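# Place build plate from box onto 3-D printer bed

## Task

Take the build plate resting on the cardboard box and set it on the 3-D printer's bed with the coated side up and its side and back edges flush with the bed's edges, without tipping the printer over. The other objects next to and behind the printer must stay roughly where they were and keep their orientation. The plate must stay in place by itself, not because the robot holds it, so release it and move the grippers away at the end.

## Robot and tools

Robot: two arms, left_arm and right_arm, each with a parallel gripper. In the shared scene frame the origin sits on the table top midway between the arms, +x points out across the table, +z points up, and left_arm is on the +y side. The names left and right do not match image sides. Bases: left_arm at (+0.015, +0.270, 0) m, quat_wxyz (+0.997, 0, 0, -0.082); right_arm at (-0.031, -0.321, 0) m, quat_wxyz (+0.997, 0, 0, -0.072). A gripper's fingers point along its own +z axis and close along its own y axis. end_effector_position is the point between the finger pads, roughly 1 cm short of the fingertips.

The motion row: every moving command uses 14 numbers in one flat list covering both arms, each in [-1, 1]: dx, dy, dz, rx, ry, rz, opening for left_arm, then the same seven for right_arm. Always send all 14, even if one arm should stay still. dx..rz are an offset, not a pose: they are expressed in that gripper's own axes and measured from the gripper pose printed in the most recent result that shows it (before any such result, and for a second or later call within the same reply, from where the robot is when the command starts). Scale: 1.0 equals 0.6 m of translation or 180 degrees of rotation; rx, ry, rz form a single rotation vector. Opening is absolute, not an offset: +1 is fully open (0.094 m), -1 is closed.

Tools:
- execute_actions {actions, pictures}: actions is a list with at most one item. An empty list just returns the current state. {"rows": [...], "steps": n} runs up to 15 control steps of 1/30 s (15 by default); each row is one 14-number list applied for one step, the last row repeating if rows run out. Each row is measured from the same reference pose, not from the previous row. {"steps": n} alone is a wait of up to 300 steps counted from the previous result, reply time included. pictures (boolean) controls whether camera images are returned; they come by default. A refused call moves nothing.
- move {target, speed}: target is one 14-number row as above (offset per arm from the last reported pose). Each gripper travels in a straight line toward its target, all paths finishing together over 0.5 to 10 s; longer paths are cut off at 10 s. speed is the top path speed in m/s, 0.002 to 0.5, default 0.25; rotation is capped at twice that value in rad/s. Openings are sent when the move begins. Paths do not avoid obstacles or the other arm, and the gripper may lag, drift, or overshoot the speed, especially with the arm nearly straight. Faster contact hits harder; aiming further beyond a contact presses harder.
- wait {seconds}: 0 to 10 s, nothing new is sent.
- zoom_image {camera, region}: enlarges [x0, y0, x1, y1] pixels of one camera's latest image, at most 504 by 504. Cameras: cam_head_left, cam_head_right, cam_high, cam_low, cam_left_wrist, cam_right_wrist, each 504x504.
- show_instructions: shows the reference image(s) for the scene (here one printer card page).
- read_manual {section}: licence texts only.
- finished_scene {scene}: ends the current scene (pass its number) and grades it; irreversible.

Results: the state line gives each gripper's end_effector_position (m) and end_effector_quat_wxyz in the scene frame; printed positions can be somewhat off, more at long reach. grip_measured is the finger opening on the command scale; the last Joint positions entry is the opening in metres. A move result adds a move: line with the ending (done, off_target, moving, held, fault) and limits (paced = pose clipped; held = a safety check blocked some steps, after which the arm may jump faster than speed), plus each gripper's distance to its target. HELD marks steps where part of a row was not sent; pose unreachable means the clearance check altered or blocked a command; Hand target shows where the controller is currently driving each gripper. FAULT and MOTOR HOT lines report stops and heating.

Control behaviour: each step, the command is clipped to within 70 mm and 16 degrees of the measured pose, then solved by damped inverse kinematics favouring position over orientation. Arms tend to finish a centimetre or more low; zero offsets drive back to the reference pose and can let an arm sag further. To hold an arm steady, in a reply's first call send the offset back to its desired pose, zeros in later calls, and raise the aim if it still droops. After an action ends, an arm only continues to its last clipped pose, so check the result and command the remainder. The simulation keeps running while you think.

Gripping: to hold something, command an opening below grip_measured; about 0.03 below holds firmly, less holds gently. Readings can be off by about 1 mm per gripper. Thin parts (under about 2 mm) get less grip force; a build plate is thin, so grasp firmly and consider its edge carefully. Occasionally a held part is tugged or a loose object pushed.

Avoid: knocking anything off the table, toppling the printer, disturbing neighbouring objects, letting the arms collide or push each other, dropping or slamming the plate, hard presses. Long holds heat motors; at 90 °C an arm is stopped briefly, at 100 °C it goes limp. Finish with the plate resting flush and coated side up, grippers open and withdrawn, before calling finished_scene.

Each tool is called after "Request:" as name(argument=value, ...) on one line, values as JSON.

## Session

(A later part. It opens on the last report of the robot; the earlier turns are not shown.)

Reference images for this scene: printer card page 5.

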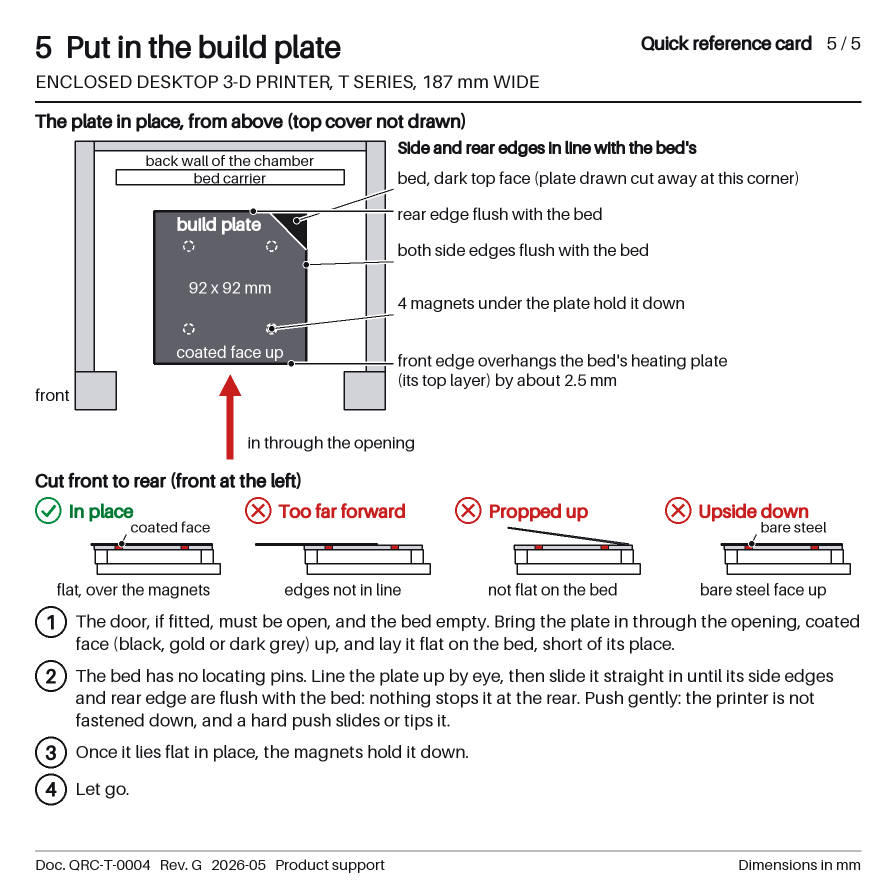

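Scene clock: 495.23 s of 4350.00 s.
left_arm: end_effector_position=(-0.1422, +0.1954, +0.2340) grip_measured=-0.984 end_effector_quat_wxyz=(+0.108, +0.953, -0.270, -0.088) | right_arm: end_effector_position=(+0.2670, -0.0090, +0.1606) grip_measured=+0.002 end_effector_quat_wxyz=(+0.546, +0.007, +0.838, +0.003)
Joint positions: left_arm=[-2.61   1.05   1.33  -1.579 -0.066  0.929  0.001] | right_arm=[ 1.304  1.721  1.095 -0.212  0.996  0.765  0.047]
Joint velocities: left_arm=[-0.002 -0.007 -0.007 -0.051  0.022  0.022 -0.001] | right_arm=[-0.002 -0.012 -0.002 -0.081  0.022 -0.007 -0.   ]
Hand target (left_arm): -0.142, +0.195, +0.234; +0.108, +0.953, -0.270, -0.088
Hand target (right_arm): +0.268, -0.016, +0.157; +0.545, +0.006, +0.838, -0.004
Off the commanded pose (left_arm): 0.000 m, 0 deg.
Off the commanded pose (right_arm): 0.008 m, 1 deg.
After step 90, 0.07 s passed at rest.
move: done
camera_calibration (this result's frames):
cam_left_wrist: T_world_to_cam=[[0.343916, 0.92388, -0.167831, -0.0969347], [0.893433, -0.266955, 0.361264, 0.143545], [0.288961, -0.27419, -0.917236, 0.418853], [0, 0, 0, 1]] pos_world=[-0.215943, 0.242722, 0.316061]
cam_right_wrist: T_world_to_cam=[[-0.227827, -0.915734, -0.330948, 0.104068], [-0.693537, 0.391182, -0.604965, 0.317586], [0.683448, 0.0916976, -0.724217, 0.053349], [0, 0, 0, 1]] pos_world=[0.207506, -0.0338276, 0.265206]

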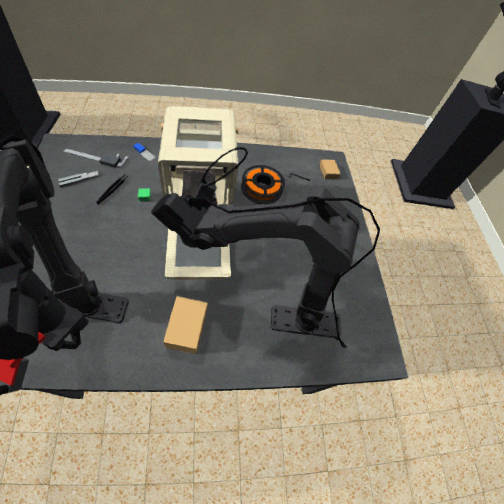

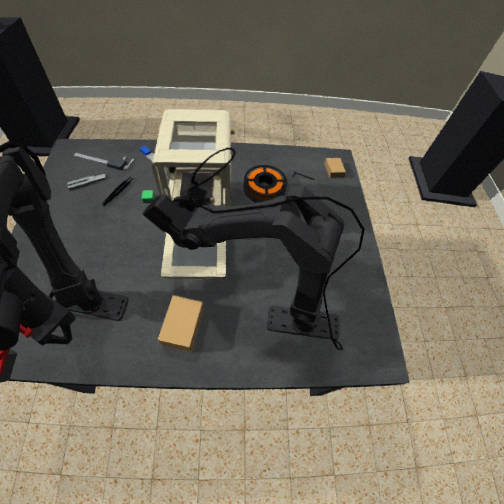

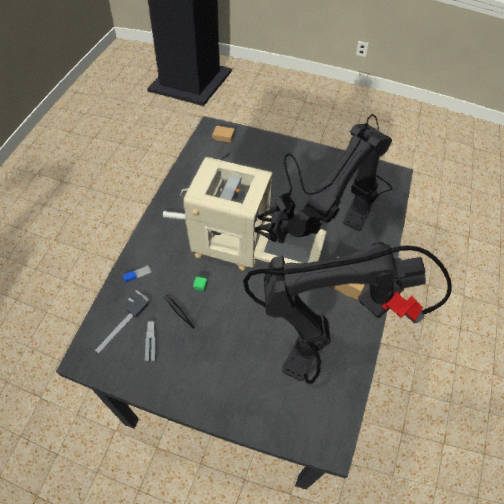

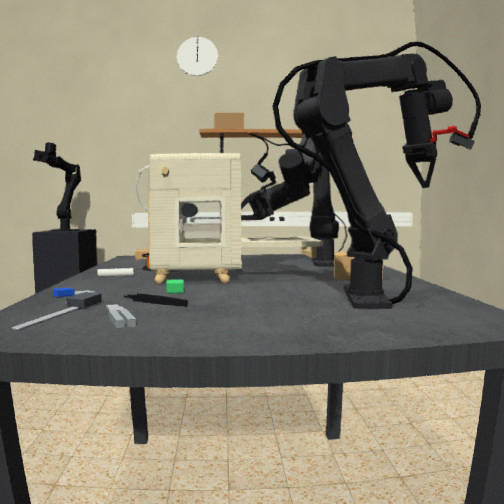

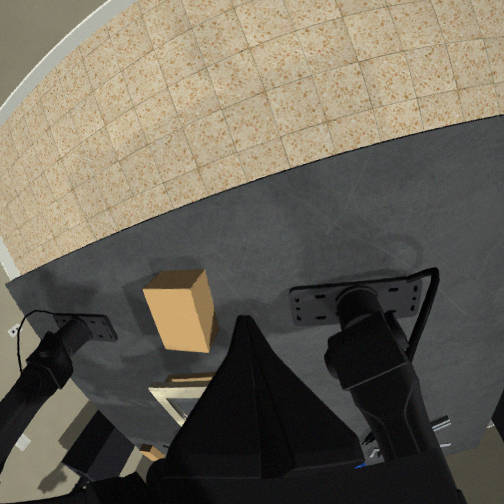

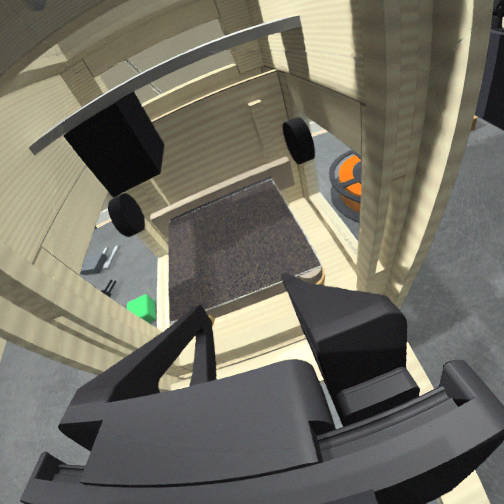

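Request:
move(target=[0,0,0,0,0,0,-1, -0.001,-0.004,0.008,0,0,0,0.0], speed=0.005)

Request:
zoom_image(camera="cam_right_wrist", region=[130, 150, 340, 340])

Scene clock: 498.73 s of 4350.00 s.
left_arm: end_effector_position=(-0.1422, +0.1954, +0.2340) grip_measured=-0.984 end_effector_quat_wxyz=(+0.108, +0.953, -0.270, -0.088) | right_arm: end_effector_position=(+0.2691, -0.0069, +0.1615) grip_measured=+0.002 end_effector_quat_wxyz=(+0.546, +0.007, +0.838, +0.009)
Joint positions: left_arm=[-2.61   1.05   1.33  -1.579 -0.066  0.929  0.001] | right_arm=[ 1.299  1.721  1.095 -0.193  0.985  0.753  0.047]
Joint velocities: left_arm=[-0.002  0.007  0.002  0.037  0.007  0.081  0.001] | right_arm=[-0.007  0.012  0.002  0.022  0.066 -0.037 -0.002]
Hand target (left_arm): -0.142, +0.195, +0.234; +0.108, +0.953, -0.270, -0.088
Hand target (right_arm): +0.272, -0.011, +0.159; +0.546, +0.007, +0.838, +0.003
Off the commanded pose (left_arm): 0.000 m, 0 deg.
Off the commanded pose (right_arm): 0.006 m, 1 deg.
move: done
camera_calibration (this result's frames):
cam_left_wrist: T_world_to_cam=[[0.343916, 0.92388, -0.167831, -0.0969347], [0.893433, -0.266955, 0.361264, 0.143545], [0.288961, -0.27419, -0.917236, 0.418853], [0, 0, 0, 1]] pos_world=[-0.215943, 0.242722, 0.316061]
cam_right_wrist: T_world_to_cam=[[-0.220981, -0.914283, -0.339491, 0.106285], [-0.696471, 0.391612, -0.601306, 0.318956], [0.682712, 0.103569, -0.72331, 0.0525416], [0, 0, 0, 1]] pos_world=[0.20976, -0.0331742, 0.265877]

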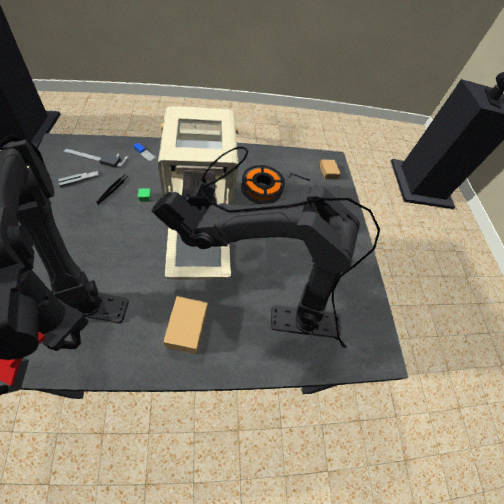

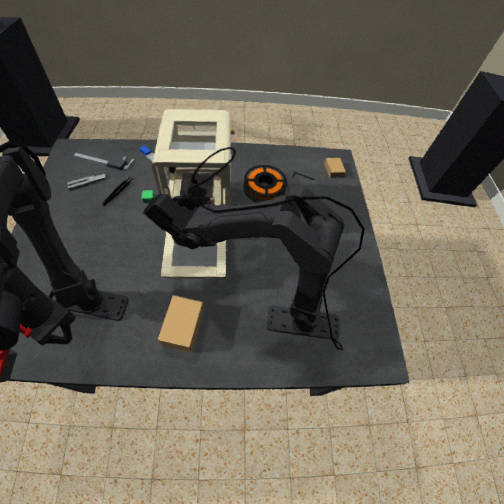

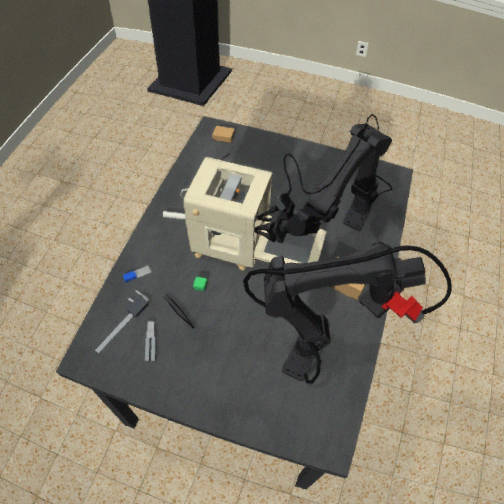

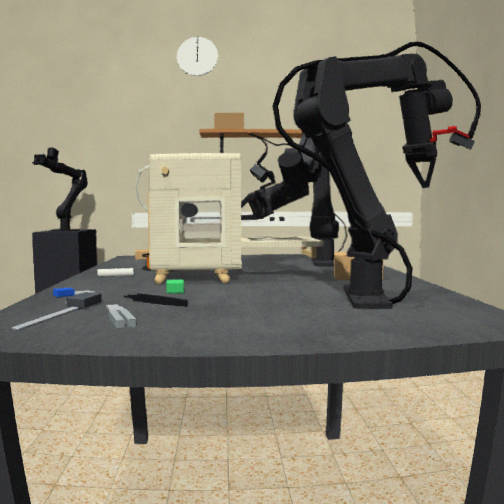

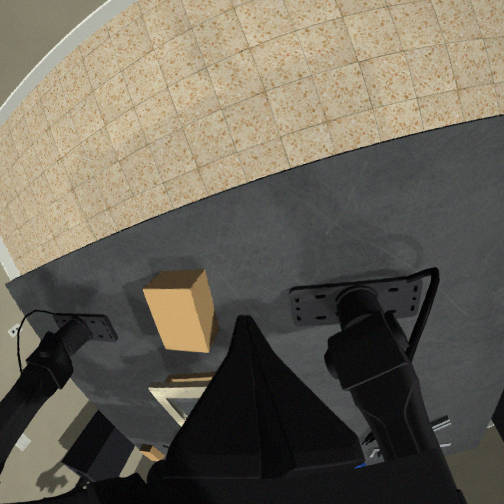

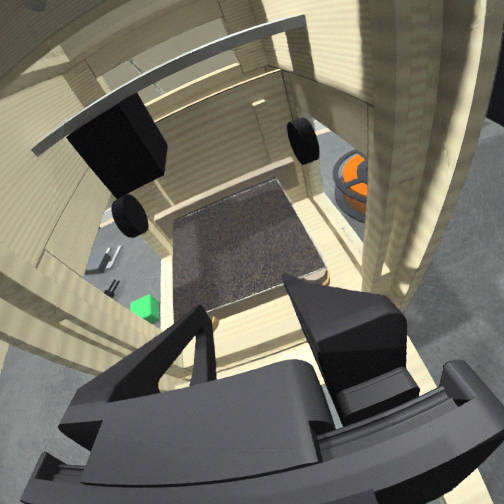

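Region (130, 150, 340, 340) of cam_right_wrist's 504x504 image, scaled by 2.400, with more detail than that image has; it fills the top 456 rows of this view, and the rest is white.

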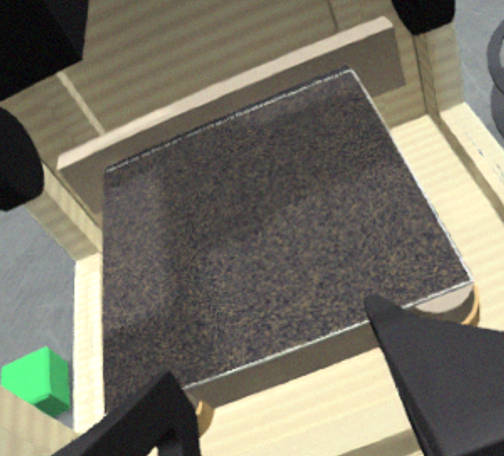

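Request:
move(target=[0,0,0,0,0,0,-1, 0.0,-0.011,0.008,0,0,0,0.0], speed=0.005)

Request:
zoom_image(camera="cam_right_wrist", region=[130, 150, 340, 340])

Scene clock: 502.67 s of 4350.00 s.
left_arm: end_effector_position=(-0.1422, +0.1954, +0.2340) grip_measured=-0.984 end_effector_quat_wxyz=(+0.108, +0.953, -0.270, -0.088) | right_arm: end_effector_position=(+0.2720, -0.0085, +0.1581) grip_measured=+0.002 end_effector_quat_wxyz=(+0.545, +0.005, +0.838, +0.011)
Joint positions: left_arm=[-2.61   1.05   1.33  -1.579 -0.066  0.929  0.001] | right_arm=[ 1.288  1.721  1.079 -0.164  0.972  0.735  0.047]
Joint velocities: left_arm=[ 0.022 -0.007 -0.007 -0.037 -0.037 -0.051  0.001] | right_arm=[-0.007 -0.007 -0.032  0.007  0.007  0.051 -0.001]
Hand target (left_arm): -0.142, +0.195, +0.234; +0.108, +0.953, -0.270, -0.088
Hand target (right_arm): +0.274, -0.013, +0.160; +0.546, +0.007, +0.838, +0.009
Off the commanded pose (left_arm): 0.000 m, 0 deg.
Off the commanded pose (right_arm): 0.005 m, 0 deg.
move: done
camera_calibration (this result's frames):
cam_left_wrist: T_world_to_cam=[[0.343916, 0.92388, -0.167831, -0.0969347], [0.893433, -0.266955, 0.361264, 0.143545], [0.288961, -0.27419, -0.917236, 0.418853], [0, 0, 0, 1]] pos_world=[-0.215943, 0.242722, 0.316061]
cam_right_wrist: T_world_to_cam=[[-0.217736, -0.915337, -0.338745, 0.103322], [-0.699661, 0.388369, -0.599704, 0.320154], [0.680489, 0.106429, -0.724988, 0.0491505], [0, 0, 0, 1]] pos_world=[0.21305, -0.034994, 0.262631]

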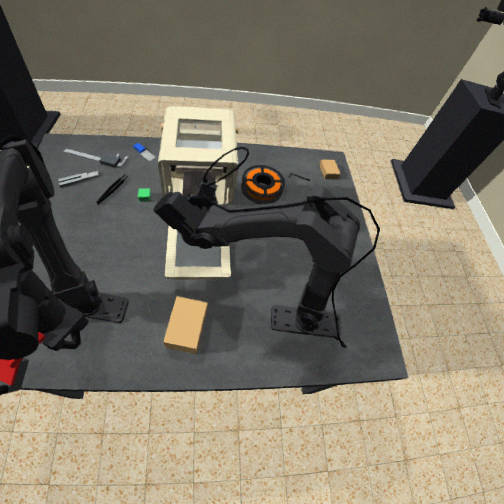

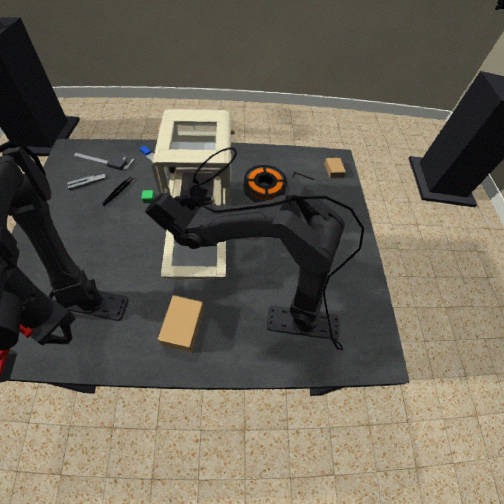

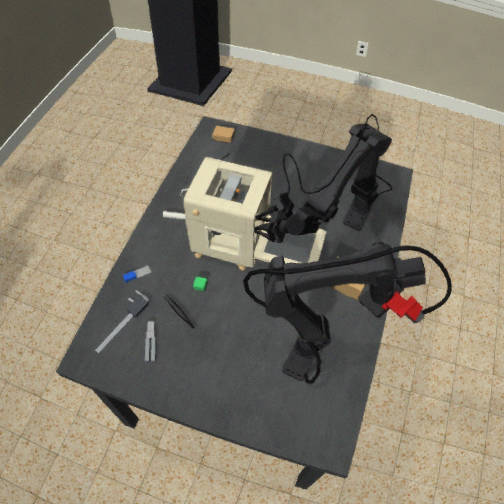

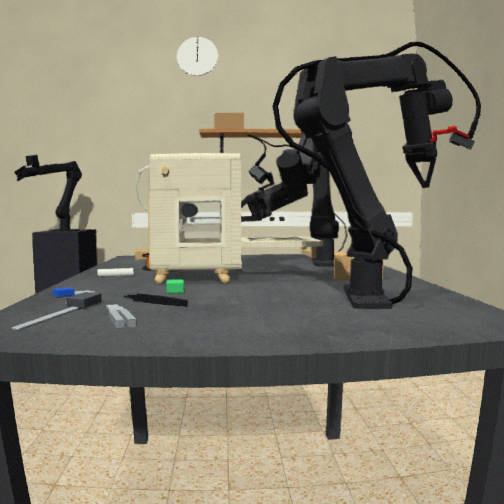

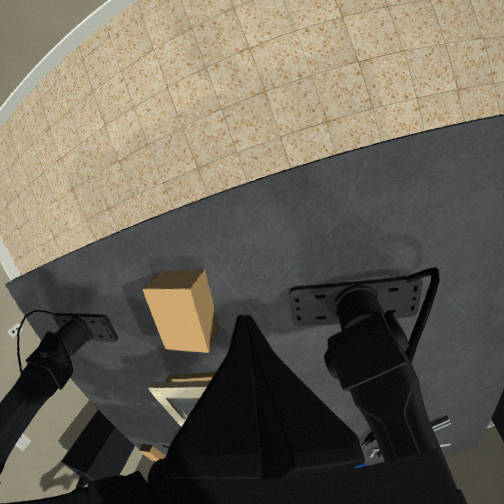

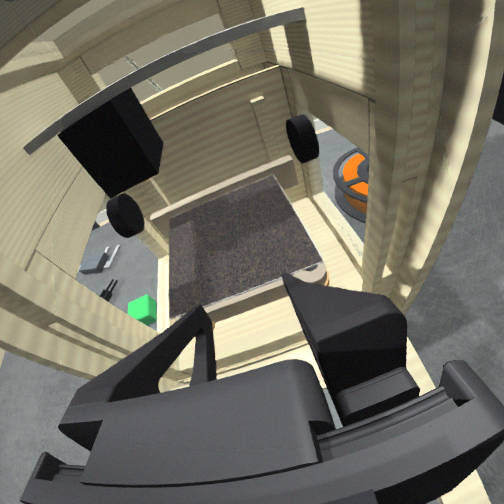

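Region (130, 150, 340, 340) of cam_right_wrist's 504x504 image, scaled by 2.400, with more detail than that image has; it fills the top 456 rows of this view, and the rest is white.

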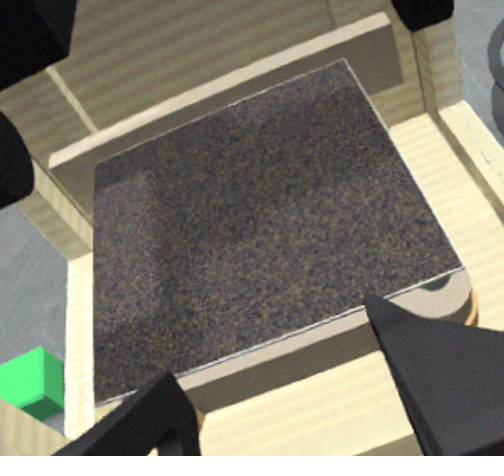

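Request:
move(target=[0,0,0,0,0,0,-1, 0.03,-0.01,-0.075,0,0,0,0.0], speed=0.05)

Request:
zoom_image(camera="cam_right_wrist", region=[140, 130, 340, 300])

Request:
zoom_image(camera="cam_low", region=[172, 195, 232, 245])

Scene clock: 507.23 s of 4350.00 s.
left_arm: end_effector_position=(-0.1422, +0.1954, +0.2340) grip_measured=-0.984 end_effector_quat_wxyz=(+0.108, +0.953, -0.270, -0.088) | right_arm: end_effector_position=(+0.2263, -0.0070, +0.1564) grip_measured=+0.002 end_effector_quat_wxyz=(+0.539, +0.006, +0.842, +0.022)
Joint positions: left_arm=[-2.61   1.05   1.33  -1.579 -0.066  0.929  0.001] | right_arm=[ 1.412  1.676  1.057 -0.33   1.031  0.922  0.047]
Joint velocities: left_arm=[-0.002  0.012 -0.012 -0.066 -0.007 -0.051  0.001] | right_arm=[-0.007 -0.002 -0.012 -0.095 -0.037 -0.007  0.   ]
Hand target (left_arm): -0.142, +0.195, +0.234; +0.108, +0.953, -0.270, -0.088
Hand target (right_arm): +0.223, -0.014, +0.160; +0.544, +0.005, +0.839, +0.011
Off the commanded pose (left_arm): 0.000 m, 0 deg.
Off the commanded pose (right_arm): 0.009 m, 1 deg.
After step 90, 0.13 s passed at rest.
move: done
camera_calibration (this result's frames):
cam_left_wrist: T_world_to_cam=[[0.343916, 0.92388, -0.167831, -0.0969347], [0.893433, -0.266955, 0.361264, 0.143545], [0.288961, -0.27419, -0.917236, 0.418853], [0, 0, 0, 1]] pos_world=[-0.215943, 0.242722, 0.316061]
cam_right_wrist: T_world_to_cam=[[-0.213655, -0.910248, -0.354684, 0.0956971], [-0.71103, 0.393868, -0.582498, 0.286508], [0.669916, 0.127737, -0.731365, 0.0824188], [0, 0, 0, 1]] pos_world=[0.168948, -0.0362663, 0.261111]

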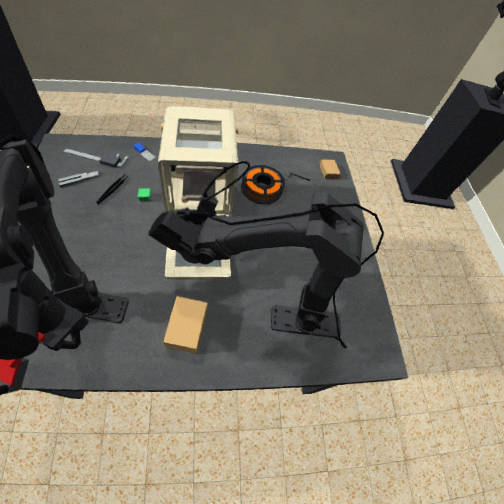

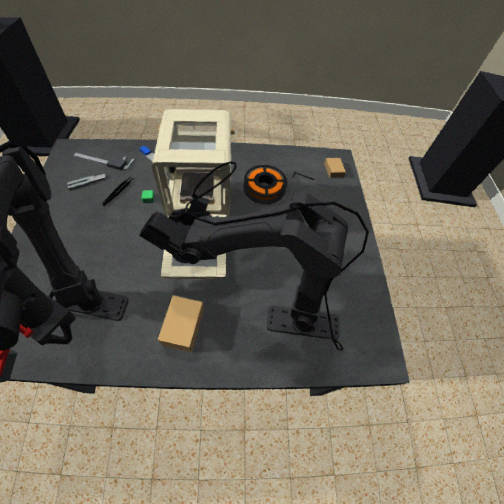

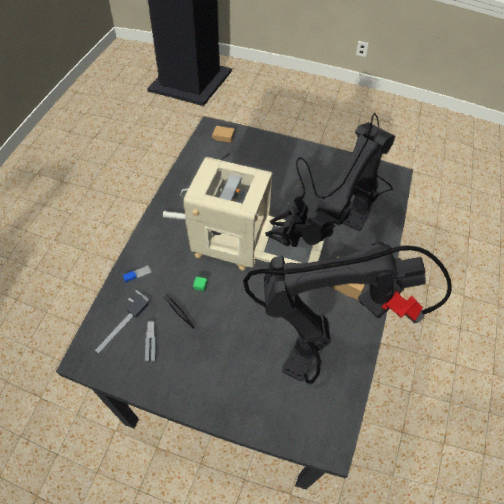

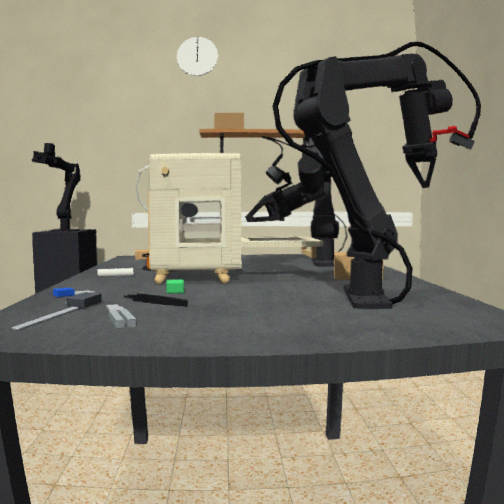

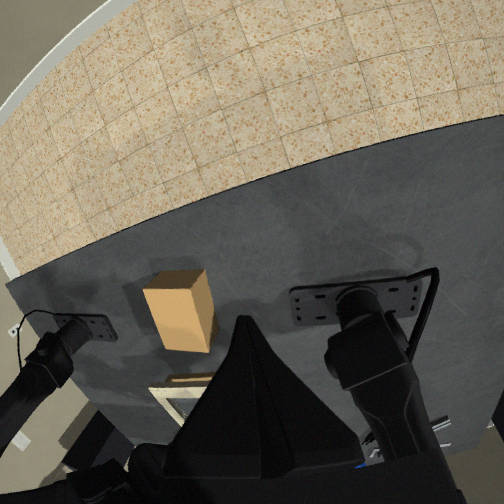

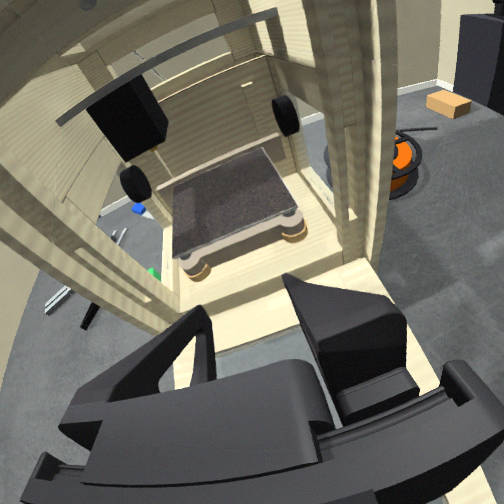

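Region (140, 130, 340, 300) of cam_right_wrist's 504x504 image, scaled by 2.520, with more detail than that image has; it fills the top 428 rows of this view, and the rest is white.

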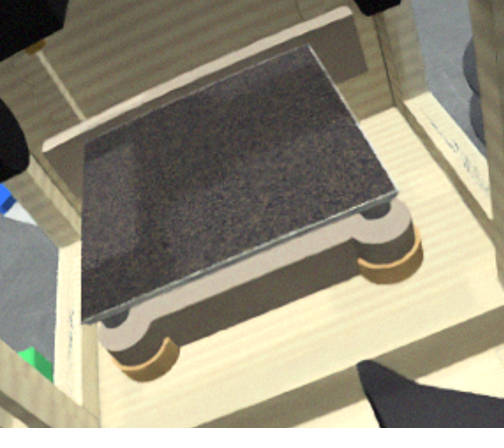

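Region (172, 195, 232, 245) of cam_low's 504x504 image, scaled by 8.400, with more detail than that image has.

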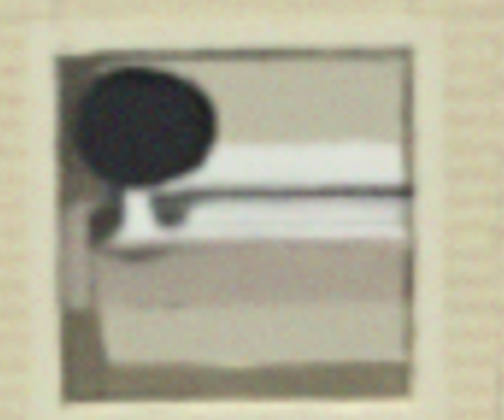

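Looks aligned. Retreat.

Request:
move(target=[0,0,0,0,0,0,-1, -0.03,-0.15,-0.15,0,0,0,0.0], speed=0.15)

Request:
finished_scene(scene=2)

Scene clock: 510.63 s of 4350.00 s.
left_arm: end_effector_position=(-0.1422, +0.1954, +0.2340) grip_measured=-0.984 end_effector_quat_wxyz=(+0.108, +0.953, -0.270, -0.088) | right_arm: end_effector_position=(+0.1533, -0.0974, +0.2034) grip_measured=+0.002 end_effector_quat_wxyz=(+0.529, +0.010, +0.848, +0.029)
Joint positions: left_arm=[-2.61   1.05   1.33  -1.579 -0.066  0.929  0.001] | right_arm=[ 1.599  1.283  0.95  -0.924  1.091  1.287  0.047]
Joint velocities: left_arm=[-0.007 -0.007  0.002 -0.007 -0.022  0.051 -0.001] | right_arm=[ 0.002  0.032 -0.012 -0.007 -0.051  0.081  0.   ]
Hand target (left_arm): -0.142, +0.195, +0.234; +0.108, +0.953, -0.270, -0.088
Hand target (right_arm): +0.153, -0.100, +0.209; +0.538, +0.006, +0.843, +0.022
Off the commanded pose (left_arm): 0.000 m, 0 deg.
Off the commanded pose (right_arm): 0.004 m, 2 deg.
move: done
camera_calibration (this result's frames):
cam_left_wrist: T_world_to_cam=[[0.343916, 0.92388, -0.167831, -0.0969347], [0.893433, -0.266955, 0.361264, 0.143545], [0.288961, -0.27419, -0.917236, 0.418853], [0, 0, 0, 1]] pos_world=[-0.215943, 0.242722, 0.316061]
cam_right_wrist: T_world_to_cam=[[-0.220314, -0.905081, -0.363718, 0.0178504], [-0.725621, 0.401264, -0.558982, 0.29573], [0.651871, 0.14077, -0.74515, 0.184077], [0, 0, 0, 1]] pos_world=[0.0985259, -0.128422, 0.308965]

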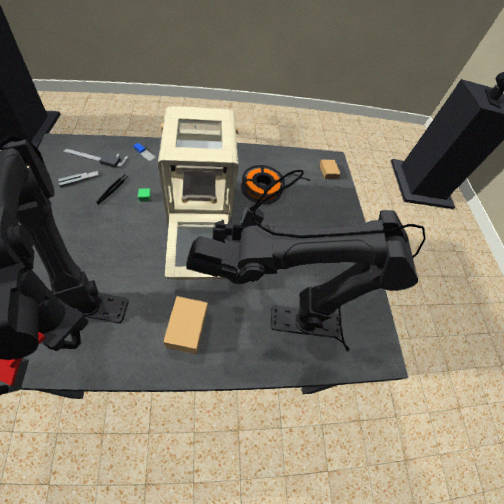

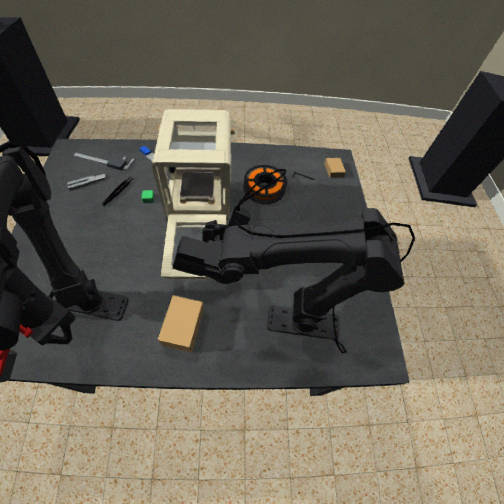

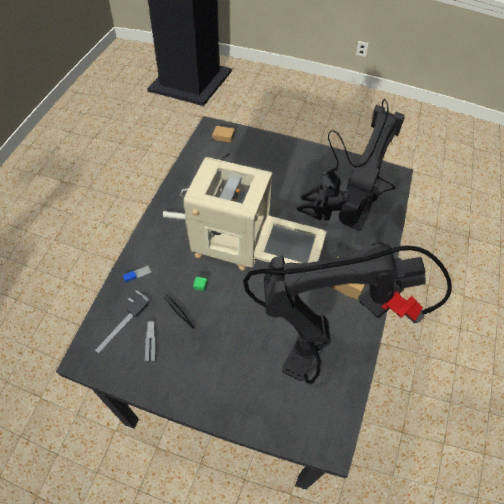

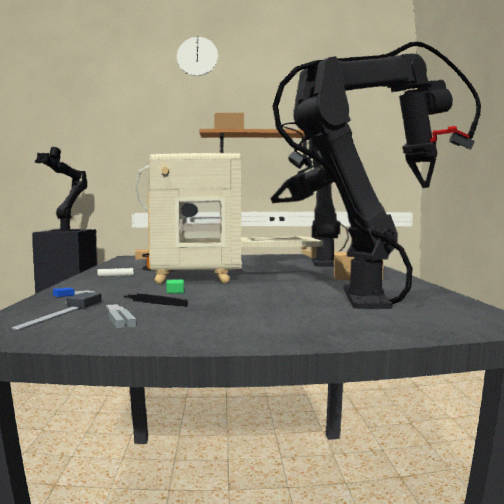

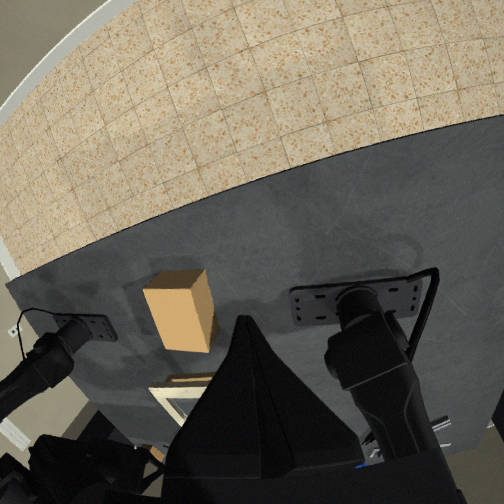

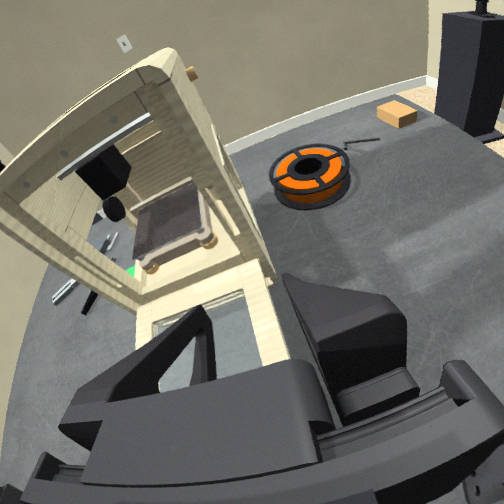

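The scene is finished: the task was done.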